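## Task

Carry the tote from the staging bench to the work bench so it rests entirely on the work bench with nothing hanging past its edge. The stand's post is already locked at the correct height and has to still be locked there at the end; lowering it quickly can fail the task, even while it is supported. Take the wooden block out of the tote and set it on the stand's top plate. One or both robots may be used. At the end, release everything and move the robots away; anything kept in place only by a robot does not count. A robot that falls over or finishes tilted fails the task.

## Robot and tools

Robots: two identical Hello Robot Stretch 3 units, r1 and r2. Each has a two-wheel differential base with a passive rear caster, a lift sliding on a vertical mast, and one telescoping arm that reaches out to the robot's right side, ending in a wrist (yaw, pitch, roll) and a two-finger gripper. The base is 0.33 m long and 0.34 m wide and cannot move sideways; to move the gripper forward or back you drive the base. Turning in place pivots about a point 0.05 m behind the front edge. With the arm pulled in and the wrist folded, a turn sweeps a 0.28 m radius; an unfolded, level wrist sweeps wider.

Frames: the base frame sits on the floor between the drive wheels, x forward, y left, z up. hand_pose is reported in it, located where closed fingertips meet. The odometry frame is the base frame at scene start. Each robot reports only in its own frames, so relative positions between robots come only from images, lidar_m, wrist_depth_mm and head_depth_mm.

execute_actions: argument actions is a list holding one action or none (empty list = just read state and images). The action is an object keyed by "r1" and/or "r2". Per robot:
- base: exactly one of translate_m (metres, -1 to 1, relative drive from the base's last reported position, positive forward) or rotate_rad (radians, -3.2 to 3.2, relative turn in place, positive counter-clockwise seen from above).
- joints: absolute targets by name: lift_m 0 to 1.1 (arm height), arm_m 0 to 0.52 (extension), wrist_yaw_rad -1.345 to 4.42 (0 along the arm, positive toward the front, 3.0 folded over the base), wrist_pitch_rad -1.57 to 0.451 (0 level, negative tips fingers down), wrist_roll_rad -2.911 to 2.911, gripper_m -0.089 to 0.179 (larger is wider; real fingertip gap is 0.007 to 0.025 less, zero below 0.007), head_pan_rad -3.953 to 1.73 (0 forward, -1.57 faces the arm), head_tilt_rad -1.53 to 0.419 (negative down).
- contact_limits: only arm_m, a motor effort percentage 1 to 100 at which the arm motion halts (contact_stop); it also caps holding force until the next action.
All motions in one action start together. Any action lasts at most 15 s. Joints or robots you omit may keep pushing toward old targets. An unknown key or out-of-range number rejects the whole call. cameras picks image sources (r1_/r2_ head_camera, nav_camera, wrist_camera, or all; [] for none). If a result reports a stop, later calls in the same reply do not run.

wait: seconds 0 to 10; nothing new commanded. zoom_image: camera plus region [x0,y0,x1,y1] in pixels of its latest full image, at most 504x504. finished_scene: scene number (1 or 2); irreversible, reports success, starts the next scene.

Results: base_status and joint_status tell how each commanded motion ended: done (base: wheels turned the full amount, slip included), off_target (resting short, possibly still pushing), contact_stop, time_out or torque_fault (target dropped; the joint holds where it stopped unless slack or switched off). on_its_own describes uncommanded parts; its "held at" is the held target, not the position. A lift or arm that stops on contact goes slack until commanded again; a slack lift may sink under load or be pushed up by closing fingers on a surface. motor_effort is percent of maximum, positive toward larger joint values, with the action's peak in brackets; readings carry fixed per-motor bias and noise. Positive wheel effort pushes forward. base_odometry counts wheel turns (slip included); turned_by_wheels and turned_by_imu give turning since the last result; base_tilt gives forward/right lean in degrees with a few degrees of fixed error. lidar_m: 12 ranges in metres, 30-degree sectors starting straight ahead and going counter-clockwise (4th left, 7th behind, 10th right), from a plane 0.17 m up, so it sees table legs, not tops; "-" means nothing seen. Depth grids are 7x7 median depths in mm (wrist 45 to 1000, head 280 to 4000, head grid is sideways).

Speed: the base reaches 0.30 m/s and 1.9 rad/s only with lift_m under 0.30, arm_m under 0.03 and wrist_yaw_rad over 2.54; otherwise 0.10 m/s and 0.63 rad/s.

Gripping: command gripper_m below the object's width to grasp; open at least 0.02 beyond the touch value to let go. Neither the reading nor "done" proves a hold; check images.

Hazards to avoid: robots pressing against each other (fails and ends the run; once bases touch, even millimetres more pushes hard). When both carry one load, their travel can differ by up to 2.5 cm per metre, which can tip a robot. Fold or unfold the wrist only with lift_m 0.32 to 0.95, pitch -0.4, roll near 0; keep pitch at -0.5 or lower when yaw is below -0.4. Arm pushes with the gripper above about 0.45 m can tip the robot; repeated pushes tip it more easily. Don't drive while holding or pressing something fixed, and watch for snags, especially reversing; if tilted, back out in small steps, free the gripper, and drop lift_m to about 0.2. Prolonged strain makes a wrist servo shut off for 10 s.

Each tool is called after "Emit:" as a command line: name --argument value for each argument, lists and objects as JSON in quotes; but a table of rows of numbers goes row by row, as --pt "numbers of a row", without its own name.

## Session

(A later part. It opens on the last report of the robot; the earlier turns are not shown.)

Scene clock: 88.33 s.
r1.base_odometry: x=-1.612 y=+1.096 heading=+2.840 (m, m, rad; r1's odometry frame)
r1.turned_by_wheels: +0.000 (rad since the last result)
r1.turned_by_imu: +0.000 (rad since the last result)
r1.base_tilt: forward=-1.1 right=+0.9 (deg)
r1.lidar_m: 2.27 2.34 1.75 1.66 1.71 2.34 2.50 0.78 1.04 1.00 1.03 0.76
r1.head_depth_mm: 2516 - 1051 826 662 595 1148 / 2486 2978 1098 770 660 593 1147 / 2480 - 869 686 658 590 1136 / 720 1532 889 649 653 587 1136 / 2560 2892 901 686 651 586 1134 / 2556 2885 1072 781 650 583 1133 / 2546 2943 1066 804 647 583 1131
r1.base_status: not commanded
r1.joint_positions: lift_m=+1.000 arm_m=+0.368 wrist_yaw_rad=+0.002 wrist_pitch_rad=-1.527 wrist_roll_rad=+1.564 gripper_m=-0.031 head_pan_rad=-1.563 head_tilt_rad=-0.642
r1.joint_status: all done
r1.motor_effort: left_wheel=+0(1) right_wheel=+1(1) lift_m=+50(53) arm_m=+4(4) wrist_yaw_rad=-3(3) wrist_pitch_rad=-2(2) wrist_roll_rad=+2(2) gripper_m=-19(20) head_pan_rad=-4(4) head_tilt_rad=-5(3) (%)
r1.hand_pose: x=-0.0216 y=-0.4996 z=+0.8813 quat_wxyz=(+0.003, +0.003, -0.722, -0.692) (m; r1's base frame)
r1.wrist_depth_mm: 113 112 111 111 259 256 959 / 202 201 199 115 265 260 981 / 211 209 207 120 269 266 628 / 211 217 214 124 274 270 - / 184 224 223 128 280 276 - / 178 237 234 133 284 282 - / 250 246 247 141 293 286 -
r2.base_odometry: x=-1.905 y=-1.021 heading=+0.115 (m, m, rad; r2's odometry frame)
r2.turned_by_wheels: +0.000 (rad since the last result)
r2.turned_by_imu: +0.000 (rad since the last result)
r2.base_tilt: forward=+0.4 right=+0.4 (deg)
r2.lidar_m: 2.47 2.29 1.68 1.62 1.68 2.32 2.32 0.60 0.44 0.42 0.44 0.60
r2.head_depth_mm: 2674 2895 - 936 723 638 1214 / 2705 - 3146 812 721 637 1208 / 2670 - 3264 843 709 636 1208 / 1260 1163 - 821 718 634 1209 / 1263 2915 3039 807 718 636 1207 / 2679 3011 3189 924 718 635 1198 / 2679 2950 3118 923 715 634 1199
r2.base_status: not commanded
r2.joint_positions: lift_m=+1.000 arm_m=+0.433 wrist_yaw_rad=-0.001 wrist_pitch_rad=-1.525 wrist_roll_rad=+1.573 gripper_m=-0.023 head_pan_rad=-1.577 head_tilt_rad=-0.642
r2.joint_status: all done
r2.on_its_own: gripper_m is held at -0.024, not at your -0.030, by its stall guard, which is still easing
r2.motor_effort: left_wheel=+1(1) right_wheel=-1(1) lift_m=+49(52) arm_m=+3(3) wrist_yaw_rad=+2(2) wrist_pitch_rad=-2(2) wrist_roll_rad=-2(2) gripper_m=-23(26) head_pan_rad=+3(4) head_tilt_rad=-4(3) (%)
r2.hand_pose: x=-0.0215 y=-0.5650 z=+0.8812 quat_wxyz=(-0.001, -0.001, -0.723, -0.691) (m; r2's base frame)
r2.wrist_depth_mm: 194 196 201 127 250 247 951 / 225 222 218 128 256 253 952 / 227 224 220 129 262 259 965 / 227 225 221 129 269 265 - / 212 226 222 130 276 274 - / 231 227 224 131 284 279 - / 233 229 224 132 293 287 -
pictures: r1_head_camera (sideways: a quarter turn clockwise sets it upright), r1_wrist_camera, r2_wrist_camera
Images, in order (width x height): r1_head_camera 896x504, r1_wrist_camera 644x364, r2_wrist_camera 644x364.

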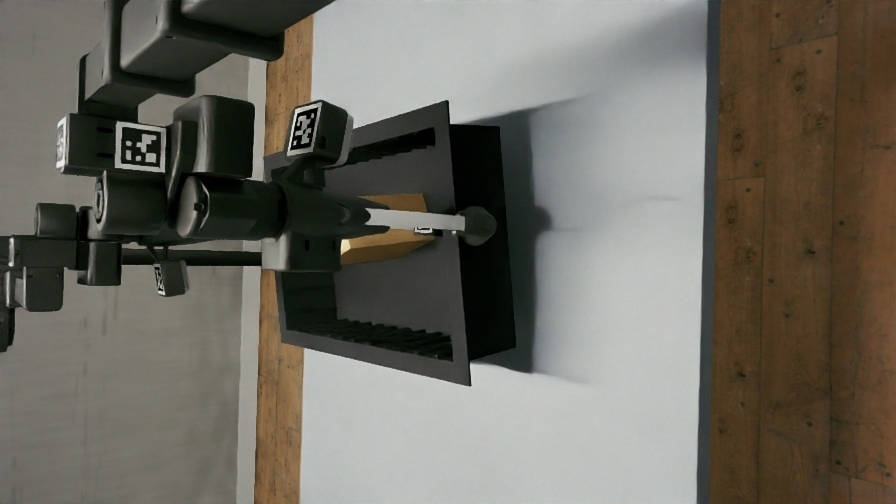

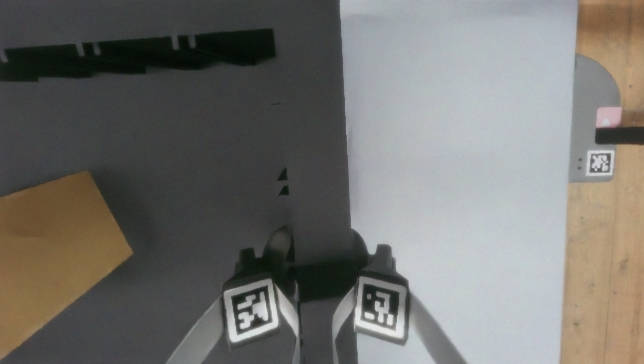

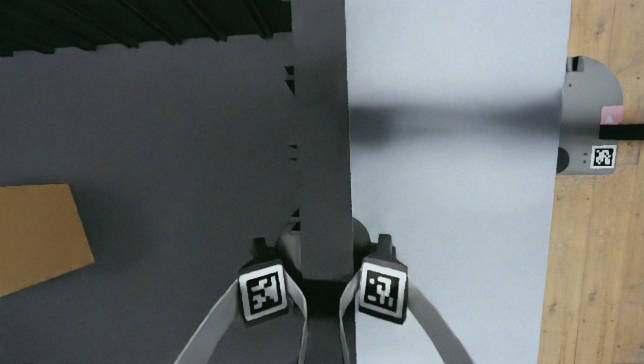

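Emit:
execute_actions --actions '[{"r1":{"joints":{"lift_m":0.96}},"r2":{"joints":{"lift_m":0.96}}}]' --cameras '[]'

Emit:
execute_actions --actions '[{"r1":{"joints":{"lift_m":0.941}},"r2":{"joints":{"lift_m":0.941}}}]' --cameras '[]'

Emit:
execute_actions --actions '[{"r1":{"joints":{"gripper_m":0.07}},"r2":{"joints":{"gripper_m":0.07}}}]' --cameras '[]'

Emit:
execute_actions --actions '[{"r1":{"base":{"translate_m":0.012}},"r2":{"base":{"translate_m":-0.005}}}]' --cameras '[]'

Emit:
execute_actions --actions '[{"r1":{"joints":{"gripper_m":-0.032}},"r2":{"joints":{"gripper_m":-0.024}}}]' --cameras '[]'

Emit:
execute_actions --actions '[{"r1":{"joints":{"lift_m":1.01}},"r2":{"joints":{"lift_m":1.01}}}]' --cameras '["r1_head_camera"]'

Scene clock: 95.57 s.
r1.base_odometry: x=-1.612 y=+1.096 heading=+2.840 (m, m, rad; r1's odometry frame)
r1.turned_by_wheels: +0.000 (rad since the last result)
r1.turned_by_imu: +0.001 (rad since the last result)
r1.base_tilt: forward=-1.0 right=+0.9 (deg)
r1.lidar_m: 2.26 2.33 1.75 1.66 1.72 2.34 2.50 0.79 1.04 1.00 1.03 0.77
r1.head_depth_mm: 2499 2757 - 815 659 595 1148 / 2559 - 1092 772 660 593 1145 / 2467 - - 754 657 591 1141 / 747 810 965 766 656 588 1145 / 2500 2899 968 756 651 586 1134 / 2551 2881 1074 807 649 585 1131 / 2569 2900 1069 809 647 582 1137
r1.base_status: not commanded
r1.joint_positions: lift_m=+0.960 arm_m=+0.368 wrist_yaw_rad=+0.002 wrist_pitch_rad=-1.527 wrist_roll_rad=+1.564 gripper_m=-0.031 head_pan_rad=-1.563 head_tilt_rad=-0.642
r1.joint_status: all done
r1.motor_effort: left_wheel=-1(0) right_wheel=+1(1) lift_m=+40(42) arm_m=+3(3) wrist_yaw_rad=-3(2) wrist_pitch_rad=-2(2) wrist_roll_rad=+2(2) gripper_m=-19(19) head_pan_rad=-5(5) head_tilt_rad=-3(3) (%)
r1.hand_pose: x=-0.0216 y=-0.4997 z=+0.8417 quat_wxyz=(+0.003, +0.003, -0.722, -0.692) (m; r1's base frame)
r1.wrist_depth_mm: 113 112 111 111 221 217 217 / 203 200 199 115 225 223 221 / 210 208 206 119 229 227 224 / 212 216 215 123 234 232 230 / 184 225 223 128 239 236 235 / 177 236 233 133 243 241 239 / 250 246 246 141 251 245 245
r2.base_odometry: x=-1.905 y=-1.021 heading=+0.115 (m, m, rad; r2's odometry frame)
r2.turned_by_wheels: +0.000 (rad since the last result)
r2.turned_by_imu: -0.001 (rad since the last result)
r2.base_tilt: forward=+0.3 right=+0.4 (deg)
r2.lidar_m: 2.47 2.29 1.68 1.62 1.68 2.32 2.32 0.60 0.44 0.42 0.44 0.60
r2.head_depth_mm: 2713 3015 - - 698 640 1207 / 2655 2940 3058 861 720 639 1211 / 2685 2887 - 881 710 638 1206 / 1319 838 - 852 706 637 1207 / 2549 2983 3129 837 706 635 1212 / 2654 2968 3219 926 716 633 1203 / 2667 2940 3133 923 716 635 1200
r2.base_status: not commanded
r2.joint_positions: lift_m=+0.960 arm_m=+0.433 wrist_yaw_rad=-0.001 wrist_pitch_rad=-1.525 wrist_roll_rad=+1.573 gripper_m=-0.020 head_pan_rad=-1.577 head_tilt_rad=-0.642
r2.joint_status: all done
r2.on_its_own: gripper_m is held at -0.021, not at your -0.030, by its stall guard, which is not easing now
r2.motor_effort: left_wheel=+1(1) right_wheel=-1(1) lift_m=+29(43) arm_m=+3(3) wrist_yaw_rad=+2(2) wrist_pitch_rad=-2(2) wrist_roll_rad=-2(2) gripper_m=-21(21) head_pan_rad=+3(4) head_tilt_rad=-4(4) (%)
r2.hand_pose: x=-0.0215 y=-0.5651 z=+0.8419 quat_wxyz=(-0.001, -0.001, -0.723, -0.691) (m; r2's base frame)
r2.wrist_depth_mm: 193 198 199 128 214 209 209 / 228 222 219 129 218 214 214 / 227 225 220 130 225 220 219 / 229 225 221 130 231 226 226 / 211 226 221 130 236 233 986 / 231 228 224 131 241 239 - / 234 229 223 132 250 246 -
pictures: none
No camera images: the call's "cameras" was empty. Leave "cameras" out to get every camera's image.

Scene clock: 96.57 s.
r1.base_odometry: x=-1.612 y=+1.096 heading=+2.840 (m, m, rad; r1's odometry frame)
r1.turned_by_wheels: +0.000 (rad since the last result)
r1.turned_by_imu: +0.000 (rad since the last result)
r1.base_tilt: forward=-1.1 right=+0.9 (deg)
r1.lidar_m: 2.26 2.34 1.75 1.66 1.71 2.34 2.49 0.79 1.04 1.00 1.03 0.77
r1.head_depth_mm: 2552 2820 - 787 643 596 1148 / 2527 2758 1052 797 661 593 1142 / 2533 2756 - 785 658 591 1138 / 1026 814 1587 772 654 589 1141 / 2473 2873 989 784 653 586 1142 / 2576 2922 1071 810 648 585 1129 / 2560 2955 1068 806 648 583 1134
r1.base_status: not commanded
r1.joint_positions: lift_m=+0.941 arm_m=+0.368 wrist_yaw_rad=+0.003 wrist_pitch_rad=-1.528 wrist_roll_rad=+1.564 gripper_m=-0.031 head_pan_rad=-1.563 head_tilt_rad=-0.642
r1.joint_status: all done
r1.motor_effort: left_wheel=+0(0) right_wheel=+1(1) lift_m=+34(36) arm_m=+3(4) wrist_yaw_rad=-3(3) wrist_pitch_rad=-1(2) wrist_roll_rad=+2(1) gripper_m=-20(20) head_pan_rad=-5(5) head_tilt_rad=-5(4) (%)
r1.hand_pose: x=-0.0216 y=-0.4993 z=+0.8229 quat_wxyz=(+0.004, +0.003, -0.722, -0.692) (m; r1's base frame)
r1.wrist_depth_mm: 125 124 123 122 204 201 198 / 170 171 196 124 207 205 203 / 220 217 215 127 211 209 207 / 224 221 218 130 215 212 210 / 185 225 223 131 220 218 215 / 179 231 229 134 224 221 219 / 239 236 233 138 231 227 224
r2.base_odometry: x=-1.905 y=-1.021 heading=+0.115 (m, m, rad; r2's odometry frame)
r2.turned_by_wheels: +0.000 (rad since the last result)
r2.turned_by_imu: +0.000 (rad since the last result)
r2.base_tilt: forward=+0.3 right=+0.4 (deg)
r2.lidar_m: 2.47 2.29 1.68 1.62 1.68 2.30 2.32 0.60 0.44 0.42 0.44 0.60
r2.head_depth_mm: 2688 2982 3261 - 700 640 1212 / 2637 2970 - 819 721 636 1209 / 2678 2911 1015 891 708 638 1211 / 1327 855 1670 853 703 635 1208 / 2563 2891 3113 884 703 634 1209 / 2651 2947 3181 926 717 633 1201 / 2664 2952 3187 922 714 633 1199
r2.base_status: not commanded
r2.joint_positions: lift_m=+0.941 arm_m=+0.433 wrist_yaw_rad=-0.001 wrist_pitch_rad=-1.525 wrist_roll_rad=+1.573 gripper_m=-0.020 head_pan_rad=-1.577 head_tilt_rad=-0.642
r2.joint_status: all done
r2.on_its_own: gripper_m is held at -0.021, not at your -0.030, by its stall guard, which is not easing now
r2.motor_effort: left_wheel=+1(1) right_wheel=-1(1) lift_m=+28(30) arm_m=+3(3) wrist_yaw_rad=+2(2) wrist_pitch_rad=-2(2) wrist_roll_rad=-2(2) gripper_m=-22(21) head_pan_rad=+3(3) head_tilt_rad=-4(4) (%)
r2.hand_pose: x=-0.0215 y=-0.5651 z=+0.8229 quat_wxyz=(-0.001, -0.001, -0.723, -0.691) (m; r2's base frame)
r2.wrist_depth_mm: 206 202 199 116 197 193 190 / 211 209 203 118 201 198 196 / 217 213 209 122 207 203 200 / 220 219 216 125 212 208 205 / 210 226 222 127 217 214 213 / 238 232 228 131 221 219 218 / 242 239 234 136 231 225 -
pictures: none
No camera images: the call's "cameras" was empty. Leave "cameras" out to get every camera's image.

Scene clock: 98.07 s.
r1.base_odometry: x=-1.612 y=+1.096 heading=+2.840 (m, m, rad; r1's odometry frame)
r1.turned_by_wheels: +0.000 (rad since the last result)
r1.turned_by_imu: +0.000 (rad since the last result)
r1.base_tilt: forward=-1.1 right=+1.0 (deg)
r1.lidar_m: 2.27 2.34 1.75 1.66 1.71 2.34 2.50 0.79 1.04 1.00 1.03 0.76
r1.head_depth_mm: 2535 2791 - 783 646 592 1152 / 2548 2764 1051 795 660 591 1148 / 2554 2715 - 783 656 592 1140 / 1026 812 1590 765 656 589 1135 / 2432 2880 980 781 654 586 1136 / 2551 2880 1073 807 650 583 1128 / 2565 2895 1068 806 651 584 1132
r1.base_status: not commanded
r1.joint_positions: lift_m=+0.941 arm_m=+0.368 wrist_yaw_rad=+0.003 wrist_pitch_rad=-1.523 wrist_roll_rad=+1.564 gripper_m=+0.070 head_pan_rad=-1.563 head_tilt_rad=-0.642
r1.joint_status: all done
r1.motor_effort: left_wheel=-1(1) right_wheel=+2(1) lift_m=+35(35) arm_m=+3(3) wrist_yaw_rad=-3(3) wrist_pitch_rad=-4(5) wrist_roll_rad=+2(2) gripper_m=+0(78) head_pan_rad=-4(5) head_tilt_rad=-5(4) (%)
r1.hand_pose: x=-0.0216 y=-0.5005 z=+0.8228 quat_wxyz=(+0.004, +0.003, -0.723, -0.690) (m; r1's base frame)
r1.wrist_depth_mm: 126 124 123 121 203 200 199 / 170 169 193 124 207 204 201 / 221 217 215 127 212 209 205 / 224 222 219 129 215 212 210 / 185 225 223 131 220 217 214 / 177 231 227 134 - 220 217 / 241 238 233 137 230 224 223
r2.base_odometry: x=-1.905 y=-1.021 heading=+0.115 (m, m, rad; r2's odometry frame)
r2.turned_by_wheels: +0.000 (rad since the last result)
r2.turned_by_imu: +0.000 (rad since the last result)
r2.base_tilt: forward=+0.4 right=+0.4 (deg)
r2.lidar_m: 2.47 2.29 1.68 1.62 1.68 2.31 2.32 0.60 0.44 0.42 0.44 0.60
r2.head_depth_mm: 2646 2960 3224 - 699 635 1207 / 2694 2951 - 822 724 637 1210 / 2681 2896 1017 889 712 636 1208 / 1333 857 1664 864 701 637 1204 / 2579 2891 3184 888 702 633 1203 / 2652 2952 3192 925 714 635 1202 / 2644 2955 3146 930 716 634 1192
r2.base_status: not commanded
r2.joint_positions: lift_m=+0.941 arm_m=+0.433 wrist_yaw_rad=-0.001 wrist_pitch_rad=-1.523 wrist_roll_rad=+1.573 gripper_m=+0.070 head_pan_rad=-1.577 head_tilt_rad=-0.642
r2.joint_status: all done
r2.motor_effort: left_wheel=+1(1) right_wheel=-1(1) lift_m=+28(28) arm_m=+3(3) wrist_yaw_rad=+2(2) wrist_pitch_rad=-3(4) wrist_roll_rad=-2(2) gripper_m=+1(79) head_pan_rad=+3(3) head_tilt_rad=-4(3) (%)
r2.hand_pose: x=-0.0215 y=-0.5657 z=+0.8228 quat_wxyz=(-0.001, -0.001, -0.724, -0.690) (m; r2's base frame)
r2.wrist_depth_mm: 208 205 200 116 196 193 191 / 213 209 205 119 200 197 195 / 218 216 211 123 206 203 199 / 222 221 216 126 213 208 205 / 209 226 223 129 216 213 211 / 237 232 - 133 224 219 217 / 242 241 232 137 230 225 -
pictures: none
No camera images: the call's "cameras" was empty. Leave "cameras" out to get every camera's image.

Scene clock: 99.53 s.
r1.base_odometry: x=-1.623 y=+1.099 heading=+2.840 (m, m, rad; r1's odometry frame)
r1.turned_by_wheels: +0.000 (rad since the last result)
r1.turned_by_imu: +0.000 (rad since the last result)
r1.base_tilt: forward=-1.1 right=+1.0 (deg)
r1.lidar_m: 2.25 2.33 1.75 1.66 1.71 2.34 2.51 0.80 1.04 1.00 1.03 0.75
r1.head_depth_mm: 2523 2830 - 788 645 595 1143 / 2545 2772 1052 770 660 593 1137 / 2581 2696 - 774 656 589 1135 / 903 834 1610 784 656 588 1140 / 2506 2923 1028 736 651 586 1133 / 2562 2909 1072 810 649 585 1134 / 2573 2881 1072 805 648 583 1135
r1.base_status: done
r1.joint_positions: lift_m=+0.941 arm_m=+0.368 wrist_yaw_rad=+0.003 wrist_pitch_rad=-1.523 wrist_roll_rad=+1.564 gripper_m=+0.070 head_pan_rad=-1.563 head_tilt_rad=-0.642
r1.joint_status: not commanded
r1.motor_effort: left_wheel=-1(3) right_wheel=+1(6) lift_m=+35(35) arm_m=+3(4) wrist_yaw_rad=-3(3) wrist_pitch_rad=-3(3) wrist_roll_rad=+2(2) gripper_m=+0(1) head_pan_rad=-4(4) head_tilt_rad=-5(4) (%)
r1.hand_pose: x=-0.0216 y=-0.5005 z=+0.8228 quat_wxyz=(+0.004, +0.003, -0.723, -0.690) (m; r1's base frame)
r1.wrist_depth_mm: 134 137 146 122 203 200 198 / 215 212 211 124 206 204 201 / 221 218 214 126 211 208 206 / 199 222 219 129 215 212 210 / 183 224 223 131 219 216 214 / 183 232 227 134 - 220 218 / 239 237 234 137 229 225 222
r2.base_odometry: x=-1.910 y=-1.022 heading=+0.115 (m, m, rad; r2's odometry frame)
r2.turned_by_wheels: +0.000 (rad since the last result)
r2.turned_by_imu: +0.000 (rad since the last result)
r2.base_tilt: forward=+0.2 right=+0.4 (deg)
r2.lidar_m: 2.48 2.30 1.68 1.62 1.68 2.31 2.31 0.60 0.44 0.42 0.44 0.60
r2.head_depth_mm: 2658 2997 3280 - 699 638 1205 / 2661 2946 - 849 721 639 1212 / 2646 2934 1017 886 712 637 1206 / 1347 855 1666 859 701 637 1203 / 2558 2961 3179 887 705 635 1202 / 2700 2912 3124 927 715 635 1200 / 2641 2971 3217 920 716 632 1199
r2.base_status: done
r2.joint_positions: lift_m=+0.941 arm_m=+0.433 wrist_yaw_rad=-0.001 wrist_pitch_rad=-1.523 wrist_roll_rad=+1.573 gripper_m=+0.070 head_pan_rad=-1.577 head_tilt_rad=-0.642
r2.joint_status: not commanded
r2.motor_effort: left_wheel=+1(4) right_wheel=+0(3) lift_m=+29(28) arm_m=+3(3) wrist_yaw_rad=+2(1) wrist_pitch_rad=-3(3) wrist_roll_rad=-2(2) gripper_m=+0(0) head_pan_rad=+3(4) head_tilt_rad=-4(3) (%)
r2.hand_pose: x=-0.0215 y=-0.5657 z=+0.8228 quat_wxyz=(-0.001, -0.001, -0.724, -0.690) (m; r2's base frame)
r2.wrist_depth_mm: 200 202 200 116 196 192 190 / 212 210 206 120 201 199 195 / 218 215 210 123 206 203 200 / 224 221 217 126 212 208 206 / 210 228 221 129 216 212 212 / 238 234 - 133 226 218 218 / 244 239 235 137 231 224 -
pictures: none
No camera images: the call's "cameras" was empty. Leave "cameras" out to get every camera's image.

Scene clock: 101.03 s.
r1.base_odometry: x=-1.623 y=+1.099 heading=+2.840 (m, m, rad; r1's odometry frame)
r1.turned_by_wheels: +0.000 (rad since the last result)
r1.turned_by_imu: +0.000 (rad since the last result)
r1.base_tilt: forward=-1.1 right=+0.9 (deg)
r1.lidar_m: 2.25 2.32 1.75 1.66 1.71 2.34 2.51 0.80 1.04 1.00 1.03 0.75
r1.head_depth_mm: 2527 2825 - 785 643 593 1148 / 2560 2740 1057 772 659 591 1142 / 2557 2767 - 773 658 590 1142 / 908 832 1609 787 655 589 1142 / 2482 2923 1029 732 653 586 1137 / 2552 2908 1076 808 650 586 1129 / 2558 2908 1068 808 647 583 1132
r1.base_status: not commanded
r1.joint_positions: lift_m=+0.941 arm_m=+0.368 wrist_yaw_rad=+0.001 wrist_pitch_rad=-1.527 wrist_roll_rad=+1.570 gripper_m=-0.031 head_pan_rad=-1.563 head_tilt_rad=-0.642
r1.joint_status: all done
r1.motor_effort: left_wheel=-1(1) right_wheel=+1(1) lift_m=+39(39) arm_m=+3(3) wrist_yaw_rad=+0(3) wrist_pitch_rad=-2(4) wrist_roll_rad=+0(2) gripper_m=-19(94) head_pan_rad=-4(5) head_tilt_rad=-5(4) (%)
r1.hand_pose: x=-0.0215 y=-0.4995 z=+0.8227 quat_wxyz=(+0.001, +0.000, -0.722, -0.692) (m; r1's base frame)
r1.wrist_depth_mm: 132 137 143 121 204 201 198 / 212 213 209 124 207 204 202 / 219 217 214 126 211 208 206 / 204 220 218 129 214 213 209 / 184 224 223 131 219 217 214 / 185 231 228 134 223 221 219 / 238 236 233 136 231 226 223
r2.base_odometry: x=-1.910 y=-1.022 heading=+0.115 (m, m, rad; r2's odometry frame)
r2.turned_by_wheels: +0.000 (rad since the last result)
r2.turned_by_imu: +0.000 (rad since the last result)
r2.base_tilt: forward=+0.3 right=+0.4 (deg)
r2.lidar_m: 2.48 2.29 1.68 1.62 1.69 2.32 2.31 0.60 0.44 0.42 0.44 0.60
r2.head_depth_mm: 2703 2936 3270 - 698 637 1210 / 2658 2942 - 846 718 638 1211 / 2669 2926 1015 890 711 639 1207 / 1341 855 1662 852 705 637 1212 / 2552 2983 3170 883 705 635 1199 / 2670 2923 3152 924 717 634 1199 / 2625 2945 3174 924 715 632 1200
r2.base_status: not commanded
r2.joint_positions: lift_m=+0.941 arm_m=+0.433 wrist_yaw_rad=-0.001 wrist_pitch_rad=-1.523 wrist_roll_rad=+1.573 gripper_m=-0.023 head_pan_rad=-1.577 head_tilt_rad=-0.642
r2.joint_status: all done
r2.motor_effort: left_wheel=+1(1) right_wheel=-1(1) lift_m=+28(28) arm_m=+3(3) wrist_yaw_rad=+1(2) wrist_pitch_rad=-3(3) wrist_roll_rad=-2(2) gripper_m=-22(95) head_pan_rad=+3(3) head_tilt_rad=-3(4) (%)
r2.hand_pose: x=-0.0215 y=-0.5656 z=+0.8228 quat_wxyz=(-0.001, -0.001, -0.724, -0.690) (m; r2's base frame)
r2.wrist_depth_mm: 199 203 201 116 196 193 190 / 212 209 205 119 201 198 193 / 218 214 211 122 206 203 199 / 222 221 216 126 211 207 205 / 210 225 222 128 217 213 210 / 237 235 230 131 222 217 218 / 242 239 233 137 231 225 995
pictures: none
No camera images: the call's "cameras" was empty. Leave "cameras" out to get every camera's image.

Scene clock: 102.50 s.
r1.base_odometry: x=-1.623 y=+1.099 heading=+2.840 (m, m, rad; r1's odometry frame)
r1.turned_by_wheels: +0.000 (rad since the last result)
r1.turned_by_imu: +0.000 (rad since the last result)
r1.base_tilt: forward=-1.1 right=+1.0 (deg)
r1.lidar_m: 2.25 2.32 1.75 1.66 1.71 2.34 2.51 0.80 1.04 1.00 1.03 0.75
r1.head_depth_mm: 2496 - 1099 829 661 593 1152 / 2460 2935 1056 708 660 590 1141 / 2446 - 860 734 658 591 1147 / 709 1521 858 733 656 588 1143 / 2521 2899 859 682 655 585 1132 / 2553 2890 1075 783 650 583 1129 / 2548 2884 1072 807 647 582 1132
r1.base_status: not commanded
r1.joint_positions: lift_m=+1.010 arm_m=+0.368 wrist_yaw_rad=+0.000 wrist_pitch_rad=-1.527 wrist_roll_rad=+1.570 gripper_m=-0.031 head_pan_rad=-1.563 head_tilt_rad=-0.642
r1.joint_status: all done
r1.motor_effort: left_wheel=-2(2) right_wheel=+2(2) lift_m=+50(52) arm_m=+3(4) wrist_yaw_rad=+0(0) wrist_pitch_rad=-2(2) wrist_roll_rad=+0(1) gripper_m=-19(19) head_pan_rad=-4(5) head_tilt_rad=-5(4) (%)
r1.hand_pose: x=-0.0215 y=-0.4995 z=+0.8913 quat_wxyz=(+0.001, +0.000, -0.722, -0.692) (m; r1's base frame)
r1.wrist_depth_mm: 132 137 143 120 268 266 973 / 214 210 208 123 273 270 997 / 218 216 214 126 279 275 - / 204 220 218 128 285 281 - / 184 224 222 131 291 287 - / 185 230 228 133 294 292 - / 240 236 234 137 304 299 -
r2.base_odometry: x=-1.910 y=-1.022 heading=+0.115 (m, m, rad; r2's odometry frame)
r2.turned_by_wheels: +0.000 (rad since the last result)
r2.turned_by_imu: +0.000 (rad since the last result)
r2.base_tilt: forward=+0.2 right=+0.5 (deg)
r2.lidar_m: 2.47 2.29 1.68 1.62 1.68 2.31 2.31 0.60 0.44 0.42 0.44 0.60
r2.head_depth_mm: 2687 2889 1188 934 723 638 1214 / 2719 - 3173 796 721 638 1210 / 2665 - 1015 808 721 635 1198 / 1162 1446 - 807 719 637 1209 / 1271 2973 3070 800 718 634 1203 / 2640 2933 3174 925 716 633 1200 / 2662 2980 3131 921 714 632 1200
r2.base_status: not commanded
r2.joint_positions: lift_m=+1.010 arm_m=+0.433 wrist_yaw_rad=-0.001 wrist_pitch_rad=-1.523 wrist_roll_rad=+1.573 gripper_m=-0.017 head_pan_rad=-1.577 head_tilt_rad=-0.642
r2.joint_status: all done
r2.on_its_own: gripper_m is held at -0.018, not at your -0.024, by its stall guard, which is not easing now
r2.motor_effort: left_wheel=+0(1) right_wheel=+0(1) lift_m=+49(51) arm_m=+3(3) wrist_yaw_rad=+2(2) wrist_pitch_rad=-3(2) wrist_roll_rad=-2(2) gripper_m=-20(23) head_pan_rad=+3(3) head_tilt_rad=-4(4) (%)
r2.hand_pose: x=-0.0215 y=-0.5656 z=+0.8911 quat_wxyz=(-0.001, -0.001, -0.724, -0.690) (m; r2's base frame)
r2.wrist_depth_mm: 200 195 199 117 259 256 926 / 213 210 206 120 267 261 953 / 218 214 213 123 275 271 - / 223 221 216 126 280 275 - / 211 228 222 129 285 283 - / 236 234 230 131 292 293 - / 242 238 233 136 307 301 -
pictures: r1_head_camera (sideways: a quarter turn clockwise sets it upright)
Images, in order (width x height): r1_head_camera 896x504.

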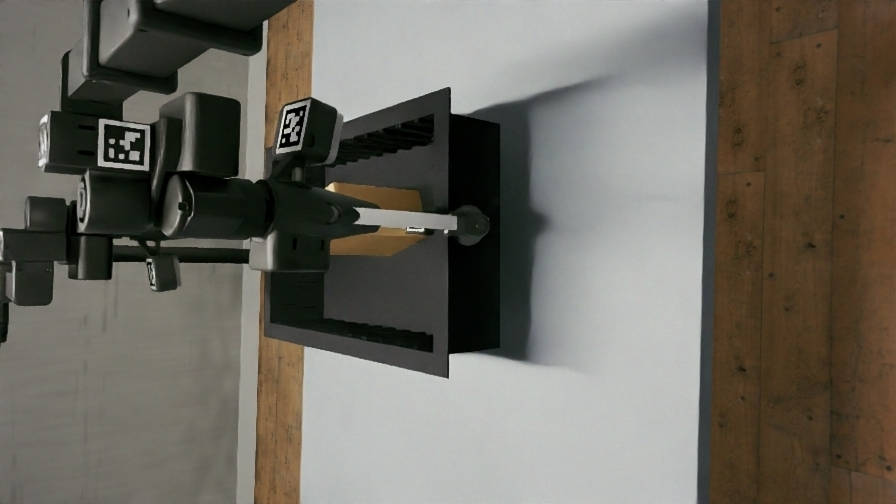

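Level now.

Emit:
execute_actions --actions '[{"r1":{"base":{"translate_m":-0.5}},"r2":{"base":{"translate_m":0.5}}}]' --cameras '["r1_head_camera"]'

Scene clock: 111.50 s.
r1.base_odometry: x=-1.146 y=+0.950 heading=+2.839 (m, m, rad; r1's odometry frame)
r1.turned_by_wheels: +0.000 (rad since the last result)
r1.turned_by_imu: +0.006 (rad since the last result)
r1.base_tilt: forward=-1.0 right=+1.0 (deg)
r1.lidar_m: 2.75 2.40 1.74 1.65 1.71 2.34 2.02 2.22 0.42 1.00 1.04 1.22
r1.head_depth_mm: 2483 - 2650 1946 663 595 1146 / 2496 2907 2444 745 659 593 1008 / 2459 - 866 734 658 591 1142 / 719 1545 859 731 655 589 1140 / 2552 2873 859 641 652 588 1131 / 2530 2879 1077 809 650 1235 1139 / 2576 2925 1071 805 649 1223 1132
r1.base_status: done
r1.joint_positions: lift_m=+1.010 arm_m=+0.368 wrist_yaw_rad=+0.000 wrist_pitch_rad=-1.514 wrist_roll_rad=+1.571 gripper_m=-0.031 head_pan_rad=-1.563 head_tilt_rad=-0.642
r1.joint_status: not commanded
r1.motor_effort: left_wheel=-3(9) right_wheel=+3(5) lift_m=+50(50) arm_m=+3(4) wrist_yaw_rad=+0(0) wrist_pitch_rad=-8(8) wrist_roll_rad=-1(0) gripper_m=-20(20) head_pan_rad=-5(5) head_tilt_rad=-4(4) (%)
r1.hand_pose: x=-0.0215 y=-0.5030 z=+0.8912 quat_wxyz=(+0.000, +0.000, -0.727, -0.687) (m; r1's base frame)
r1.wrist_depth_mm: 132 135 143 122 266 263 967 / 213 213 210 123 270 266 989 / 223 219 215 126 277 274 273 / 205 223 220 128 283 278 - / 184 226 224 131 290 285 - / 186 234 230 133 295 291 - / 242 239 234 137 304 295 -
r2.base_odometry: x=-1.413 y=-0.964 heading=+0.115 (m, m, rad; r2's odometry frame)
r2.turned_by_wheels: +0.000 (rad since the last result)
r2.turned_by_imu: -0.005 (rad since the last result)
r2.base_tilt: forward=+0.2 right=+0.4 (deg)
r2.lidar_m: 1.99 2.30 1.68 1.62 1.68 2.30 2.81 0.60 0.44 0.42 0.44 2.21
r2.head_depth_mm: 2687 2895 1183 935 722 638 1210 / 2680 - 3227 793 722 638 1218 / 2633 - 997 701 722 638 1207 / 1204 898 - 695 717 636 1206 / 1279 2985 1174 747 714 636 1200 / 2672 2991 3212 923 717 633 861 / 2653 2983 3182 2262 1648 633 1195
r2.base_status: done
r2.joint_positions: lift_m=+1.010 arm_m=+0.433 wrist_yaw_rad=-0.001 wrist_pitch_rad=-1.511 wrist_roll_rad=+1.573 gripper_m=-0.017 head_pan_rad=-1.577 head_tilt_rad=-0.642
r2.joint_status: not commanded
r2.on_its_own: gripper_m is held at -0.018, not at your -0.024, by its stall guard, which is not easing now
r2.motor_effort: left_wheel=+0(2) right_wheel=+0(4) lift_m=+49(49) arm_m=+2(3) wrist_yaw_rad=+2(1) wrist_pitch_rad=-6(7) wrist_roll_rad=-2(2) gripper_m=-21(21) head_pan_rad=+3(3) head_tilt_rad=-4(4) (%)
r2.hand_pose: x=-0.0215 y=-0.5688 z=+0.8910 quat_wxyz=(-0.001, -0.001, -0.728, -0.686) (m; r2's base frame)
r2.wrist_depth_mm: 198 197 201 117 260 252 955 / 214 211 207 120 268 260 957 / 221 215 213 123 271 268 - / 224 222 218 125 281 273 - / 211 230 223 128 286 280 - / 238 236 232 132 291 289 - / 245 241 235 137 305 297 -
pictures: r1_head_camera (sideways: a quarter turn clockwise sets it upright)
Images, in order (width x height): r1_head_camera 896x504.

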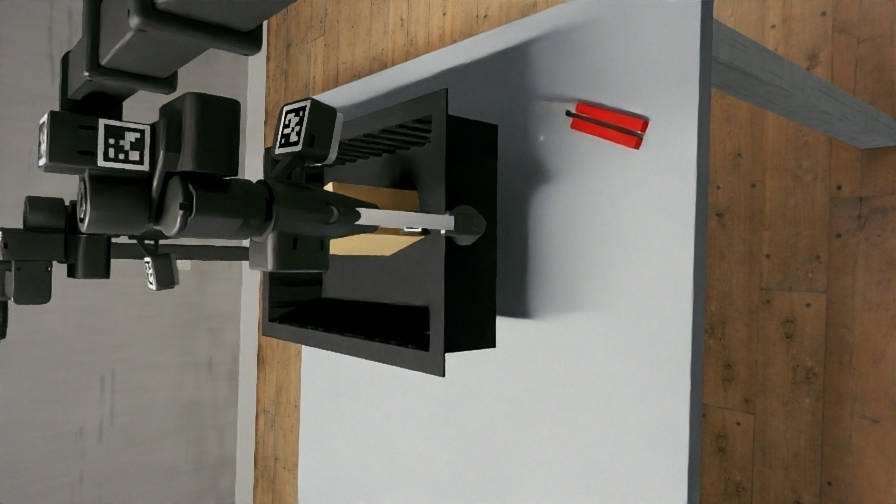

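Emit:
execute_actions --actions '[{"r1":{"base":{"translate_m":-0.7},"joints":{"arm_m":0.375}},"r2":{"base":{"translate_m":0.7}}}]' --cameras '["r1_head_camera"]'

Scene clock: 127.57 s.
r1.base_odometry: x=-0.478 y=+0.742 heading=+2.839 (m, m, rad; r1's odometry frame)
r1.turned_by_wheels: +0.000 (rad since the last result)
r1.turned_by_imu: +0.009 (rad since the last result)
r1.base_tilt: forward=-1.1 right=+0.9 (deg)
r1.lidar_m: 1.90 2.37 1.70 1.63 1.72 2.33 2.74 1.34 3.20 1.44 1.10 0.58
r1.head_depth_mm: 2455 - 2676 1999 1600 1341 1145 / 2424 2939 2557 1806 1599 1330 1149 / 2438 - 867 650 1586 1320 1136 / 722 1493 859 650 1582 1332 1137 / 2562 2937 858 647 1580 1336 1141 / 2574 2896 2586 1975 1566 1312 1133 / 2576 2915 2458 1761 1495 1319 1134
r1.base_status: done
r1.joint_positions: lift_m=+1.010 arm_m=+0.375 wrist_yaw_rad=+0.000 wrist_pitch_rad=-1.514 wrist_roll_rad=+1.571 gripper_m=-0.031 head_pan_rad=-1.563 head_tilt_rad=-0.642
r1.joint_status: all done
r1.motor_effort: left_wheel=-2(7) right_wheel=+3(6) lift_m=+50(50) arm_m=+3(4) wrist_yaw_rad=+0(0) wrist_pitch_rad=-8(8) wrist_roll_rad=+0(1) gripper_m=-20(20) head_pan_rad=-5(5) head_tilt_rad=-5(4) (%)
r1.hand_pose: x=-0.0215 y=-0.5098 z=+0.8912 quat_wxyz=(+0.000, -0.001, -0.726, -0.687) (m; r1's base frame)
r1.wrist_depth_mm: 133 136 143 122 - - 983 / 213 213 210 124 - 993 976 / 221 219 215 126 - - - / 205 222 219 129 - - - / 184 226 224 131 - - - / 186 232 230 133 - - - / 241 238 235 137 - - -
r2.base_odometry: x=-0.718 y=-0.884 heading=+0.115 (m, m, rad; r2's odometry frame)
r2.turned_by_wheels: +0.000 (rad since the last result)
r2.turned_by_imu: -0.007 (rad since the last result)
r2.base_tilt: forward=+0.2 right=+0.5 (deg)
r2.lidar_m: 1.62 2.31 1.69 1.62 1.68 2.29 1.68 0.65 1.17 1.45 3.25 1.31
r2.head_depth_mm: 2670 2865 2905 2198 1612 1429 1216 / 2679 - 3158 790 1764 1442 1207 / 2673 - 997 702 1763 1437 1203 / 1275 894 - 697 1705 1433 1206 / 1296 2949 3023 803 1733 1438 1201 / 2673 2959 3207 2268 1752 1428 1193 / 2669 2963 3212 2245 1730 1416 1194
r2.base_status: done
r2.joint_positions: lift_m=+1.010 arm_m=+0.433 wrist_yaw_rad=-0.001 wrist_pitch_rad=-1.511 wrist_roll_rad=+1.573 gripper_m=-0.017 head_pan_rad=-1.577 head_tilt_rad=-0.642
r2.joint_status: not commanded
r2.on_its_own: gripper_m is held at -0.018, not at your -0.024, by its stall guard, which is not easing now
r2.motor_effort: left_wheel=+0(3) right_wheel=-1(5) lift_m=+49(49) arm_m=+3(3) wrist_yaw_rad=+2(2) wrist_pitch_rad=-6(6) wrist_roll_rad=-2(2) gripper_m=-21(21) head_pan_rad=+3(3) head_tilt_rad=-4(4) (%)
r2.hand_pose: x=-0.0215 y=-0.5687 z=+0.8910 quat_wxyz=(-0.001, -0.001, -0.728, -0.686) (m; r2's base frame)
r2.wrist_depth_mm: 194 199 201 116 977 957 934 / 215 210 206 120 995 973 975 / 221 216 211 122 - - - / 225 223 217 125 - - 989 / 211 229 224 128 - - - / 239 235 229 132 - - - / 246 242 234 137 - - -
pictures: r1_head_camera (sideways: a quarter turn clockwise sets it upright)
Images, in order (width x height): r1_head_camera 896x504.

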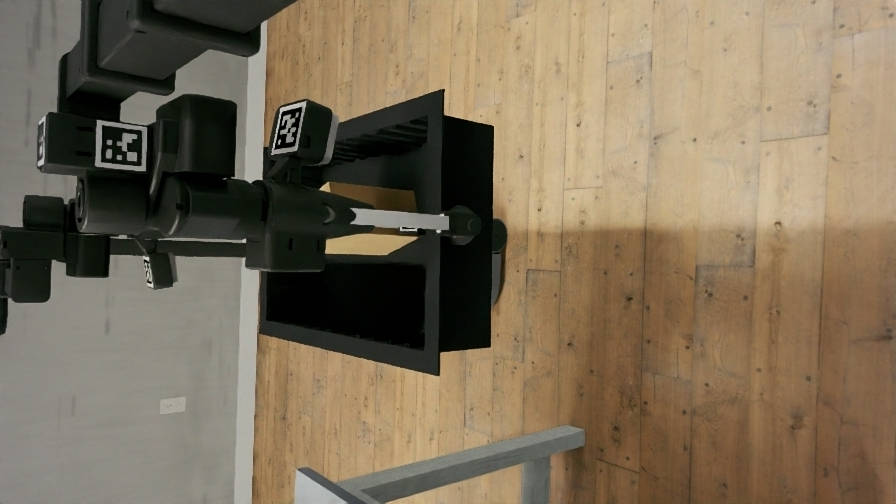

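Emit:
execute_actions --actions '[{"r1":{"base":{"translate_m":-0.8},"joints":{"arm_m":0.383}},"r2":{"base":{"translate_m":0.8}}}]' --cameras '["r1_head_camera","r2_nav_camera"]'

Scene clock: 138.60 s.
r1.base_odometry: x=+0.286 y=+0.504 heading=+2.839 (m, m, rad; r1's odometry frame)
r1.turned_by_wheels: +0.000 (rad since the last result)
r1.turned_by_imu: +0.009 (rad since the last result)
r1.base_tilt: forward=-1.1 right=+1.0 (deg)
r1.lidar_m: 2.69 2.32 1.72 1.66 1.72 2.34 1.93 0.61 1.12 1.44 3.19 1.30
r1.head_depth_mm: 2479 - 2656 1940 1511 1343 1149 / 2495 2924 2532 1813 1604 1330 1147 / 2444 - 845 653 1588 1335 1150 / 724 1546 840 653 1593 1327 1139 / 2588 2897 854 651 1582 1321 1137 / 2603 2890 2597 1964 1588 1316 1128 / 2580 2912 2575 1949 1563 1313 1128
r1.base_status: done
r1.joint_positions: lift_m=+1.010 arm_m=+0.383 wrist_yaw_rad=+0.000 wrist_pitch_rad=-1.528 wrist_roll_rad=+1.571 gripper_m=-0.031 head_pan_rad=-1.563 head_tilt_rad=-0.642
r1.joint_status: all done
r1.motor_effort: left_wheel=-3(7) right_wheel=+3(5) lift_m=+50(50) arm_m=+5(9) wrist_yaw_rad=+0(0) wrist_pitch_rad=-1(8) wrist_roll_rad=-1(1) gripper_m=-19(20) head_pan_rad=-5(5) head_tilt_rad=-5(4) (%)
r1.hand_pose: x=-0.0215 y=-0.5142 z=+0.8913 quat_wxyz=(+0.000, -0.001, -0.722, -0.692) (m; r1's base frame)
r1.wrist_depth_mm: 133 137 145 122 998 985 979 / 215 213 210 124 - - - / 219 217 214 126 - - - / 201 222 218 128 - - - / 183 225 223 131 - - - / 185 231 228 133 - - - / 238 236 233 137 - - -
r2.base_odometry: x=+0.077 y=-0.792 heading=+0.115 (m, m, rad; r2's odometry frame)
r2.turned_by_wheels: +0.000 (rad since the last result)
r2.turned_by_imu: -0.007 (rad since the last result)
r2.base_tilt: forward=+0.3 right=+0.4 (deg)
r2.lidar_m: 1.57 2.33 1.69 1.63 1.69 2.28 1.69 1.36 3.26 1.45 0.63 0.60
r2.head_depth_mm: 2685 2938 2854 2272 1771 1440 1206 / 2667 - 3195 788 1758 1432 1204 / 2657 - 1009 699 1769 1428 1208 / 1211 1456 - 805 1709 1425 1198 / 1265 2924 3029 745 1733 1428 1212 / 2643 2968 3136 2249 1765 1428 1197 / 2630 2940 3177 2086 1638 1420 1202
r2.base_status: done
r2.joint_positions: lift_m=+1.010 arm_m=+0.433 wrist_yaw_rad=-0.001 wrist_pitch_rad=-1.522 wrist_roll_rad=+1.573 gripper_m=-0.017 head_pan_rad=-1.577 head_tilt_rad=-0.642
r2.joint_status: not commanded
r2.on_its_own: gripper_m is held at -0.018, not at your -0.024, by its stall guard, which is not easing now
r2.motor_effort: left_wheel=+0(4) right_wheel=-1(5) lift_m=+48(49) arm_m=+3(3) wrist_yaw_rad=+2(2) wrist_pitch_rad=-3(6) wrist_roll_rad=-2(2) gripper_m=-20(21) head_pan_rad=+3(4) head_tilt_rad=-4(3) (%)
r2.hand_pose: x=-0.0215 y=-0.5658 z=+0.8911 quat_wxyz=(-0.001, -0.001, -0.724, -0.690) (m; r2's base frame)
r2.wrist_depth_mm: 192 199 200 116 997 969 929 / 212 209 204 119 - 986 989 / 216 214 212 122 - - - / 222 220 215 125 - - - / 212 227 223 128 - - - / 239 233 228 131 - - - / 246 241 235 146 - - -
pictures: r1_head_camera (sideways: a quarter turn clockwise sets it upright), r2_nav_camera (sideways: a quarter turn counterclockwise sets it upright)
Images, in order (width x height): r1_head_camera 896x504, r2_nav_camera 672x504.

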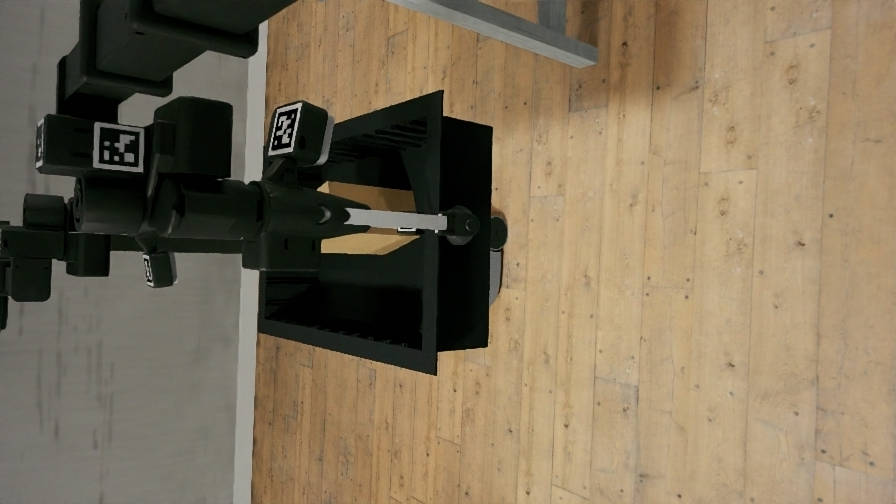

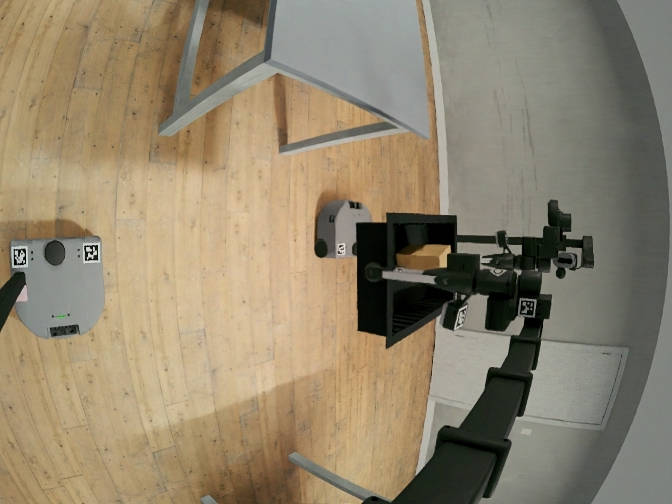

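Emit:
execute_actions --actions '[{"r1":{"base":{"translate_m":-0.85}},"r2":{"base":{"translate_m":0.85},"joints":{"arm_m":0.428}}}]' --cameras '["r1_head_camera","r2_nav_camera"]'

Scene clock: 149.80 s.
r1.base_odometry: x=+1.097 y=+0.250 heading=+2.839 (m, m, rad; r1's odometry frame)
r1.turned_by_wheels: +0.000 (rad since the last result)
r1.turned_by_imu: +0.009 (rad since the last result)
r1.base_tilt: forward=-1.1 right=+1.0 (deg)
r1.lidar_m: 2.13 2.34 1.71 1.66 1.72 2.37 3.61 1.12 1.05 1.01 0.49 2.33
r1.head_depth_mm: 2497 - 1105 831 658 593 1144 / 2458 2930 1047 745 660 594 1146 / 2441 - 848 650 657 1242 1139 / 715 2727 841 647 654 1236 1137 / 2577 2895 883 647 655 1236 1135 / 2600 2895 1072 811 649 1243 1141 / 2565 2938 2472 803 649 882 1033
r1.base_status: done
r1.joint_positions: lift_m=+1.010 arm_m=+0.383 wrist_yaw_rad=+0.000 wrist_pitch_rad=-1.538 wrist_roll_rad=+1.571 gripper_m=-0.031 head_pan_rad=-1.563 head_tilt_rad=-0.642
r1.joint_status: not commanded
r1.motor_effort: left_wheel=-2(9) right_wheel=+3(5) lift_m=+50(50) arm_m=+4(4) wrist_yaw_rad=+0(1) wrist_pitch_rad=+4(4) wrist_roll_rad=-1(1) gripper_m=-19(20) head_pan_rad=-5(5) head_tilt_rad=-4(4) (%)
r1.hand_pose: x=-0.0215 y=-0.5116 z=+0.8915 quat_wxyz=(+0.000, -0.001, -0.718, -0.696) (m; r1's base frame)
r1.wrist_depth_mm: 134 136 144 123 269 267 997 / 214 213 211 125 275 273 - / 218 217 215 128 280 278 - / 200 221 218 129 285 282 - / 184 224 222 132 291 288 - / 184 228 227 133 296 295 - / 236 234 233 137 306 302 -
r2.base_odometry: x=+0.921 y=-0.694 heading=+0.115 (m, m, rad; r2's odometry frame)
r2.turned_by_wheels: +0.000 (rad since the last result)
r2.turned_by_imu: -0.007 (rad since the last result)
r2.base_tilt: forward=+0.5 right=+0.3 (deg)
r2.lidar_m: 2.50 2.34 1.70 1.64 1.69 2.30 2.19 2.39 0.43 0.41 0.42 0.57
r2.head_depth_mm: 2710 2868 1191 933 720 620 1207 / 2690 - 3202 770 721 620 1214 / 2707 - 2107 802 723 619 1219 / 1196 1446 - 806 718 620 1214 / 1250 2994 3083 753 697 620 1201 / 2638 2943 3143 926 714 615 1205 / 2596 2993 3153 926 716 615 1209
r2.base_status: done
r2.joint_positions: lift_m=+1.010 arm_m=+0.428 wrist_yaw_rad=-0.001 wrist_pitch_rad=-1.532 wrist_roll_rad=+1.572 gripper_m=-0.017 head_pan_rad=-1.577 head_tilt_rad=-0.642
r2.joint_status: all done
r2.on_its_own: gripper_m is held at -0.018, not at your -0.024, by its stall guard, which is not easing now
r2.motor_effort: left_wheel=+1(4) right_wheel=-1(4) lift_m=+49(49) arm_m=-4(6) wrist_yaw_rad=+1(2) wrist_pitch_rad=+0(4) wrist_roll_rad=-1(2) gripper_m=-19(20) head_pan_rad=+3(3) head_tilt_rad=-4(4) (%)
r2.hand_pose: x=-0.0215 y=-0.5588 z=+0.8913 quat_wxyz=(+0.000, -0.001, -0.720, -0.693) (m; r2's base frame)
r2.wrist_depth_mm: 193 199 197 116 259 257 928 / 210 206 202 119 268 263 983 / 215 213 210 122 274 268 - / 222 219 215 125 281 278 - / 211 225 224 128 287 284 - / 239 233 229 132 294 292 - / 244 240 236 142 309 301 -
pictures: r1_head_camera (sideways: a quarter turn clockwise sets it upright), r2_nav_camera (sideways: a quarter turn counterclockwise sets it upright)
Images, in order (width x height): r1_head_camera 896x504, r2_nav_camera 672x504.

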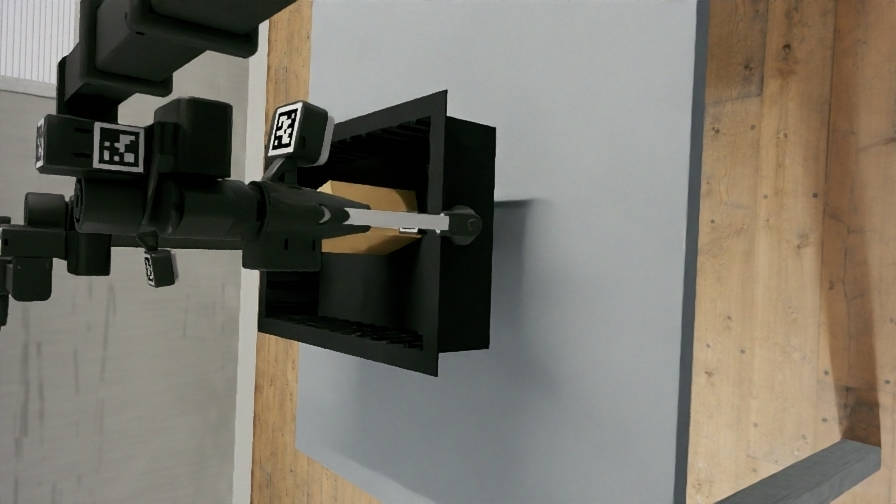

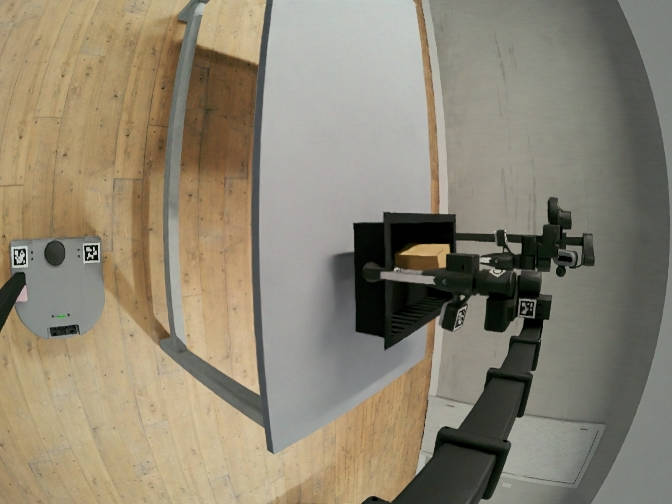

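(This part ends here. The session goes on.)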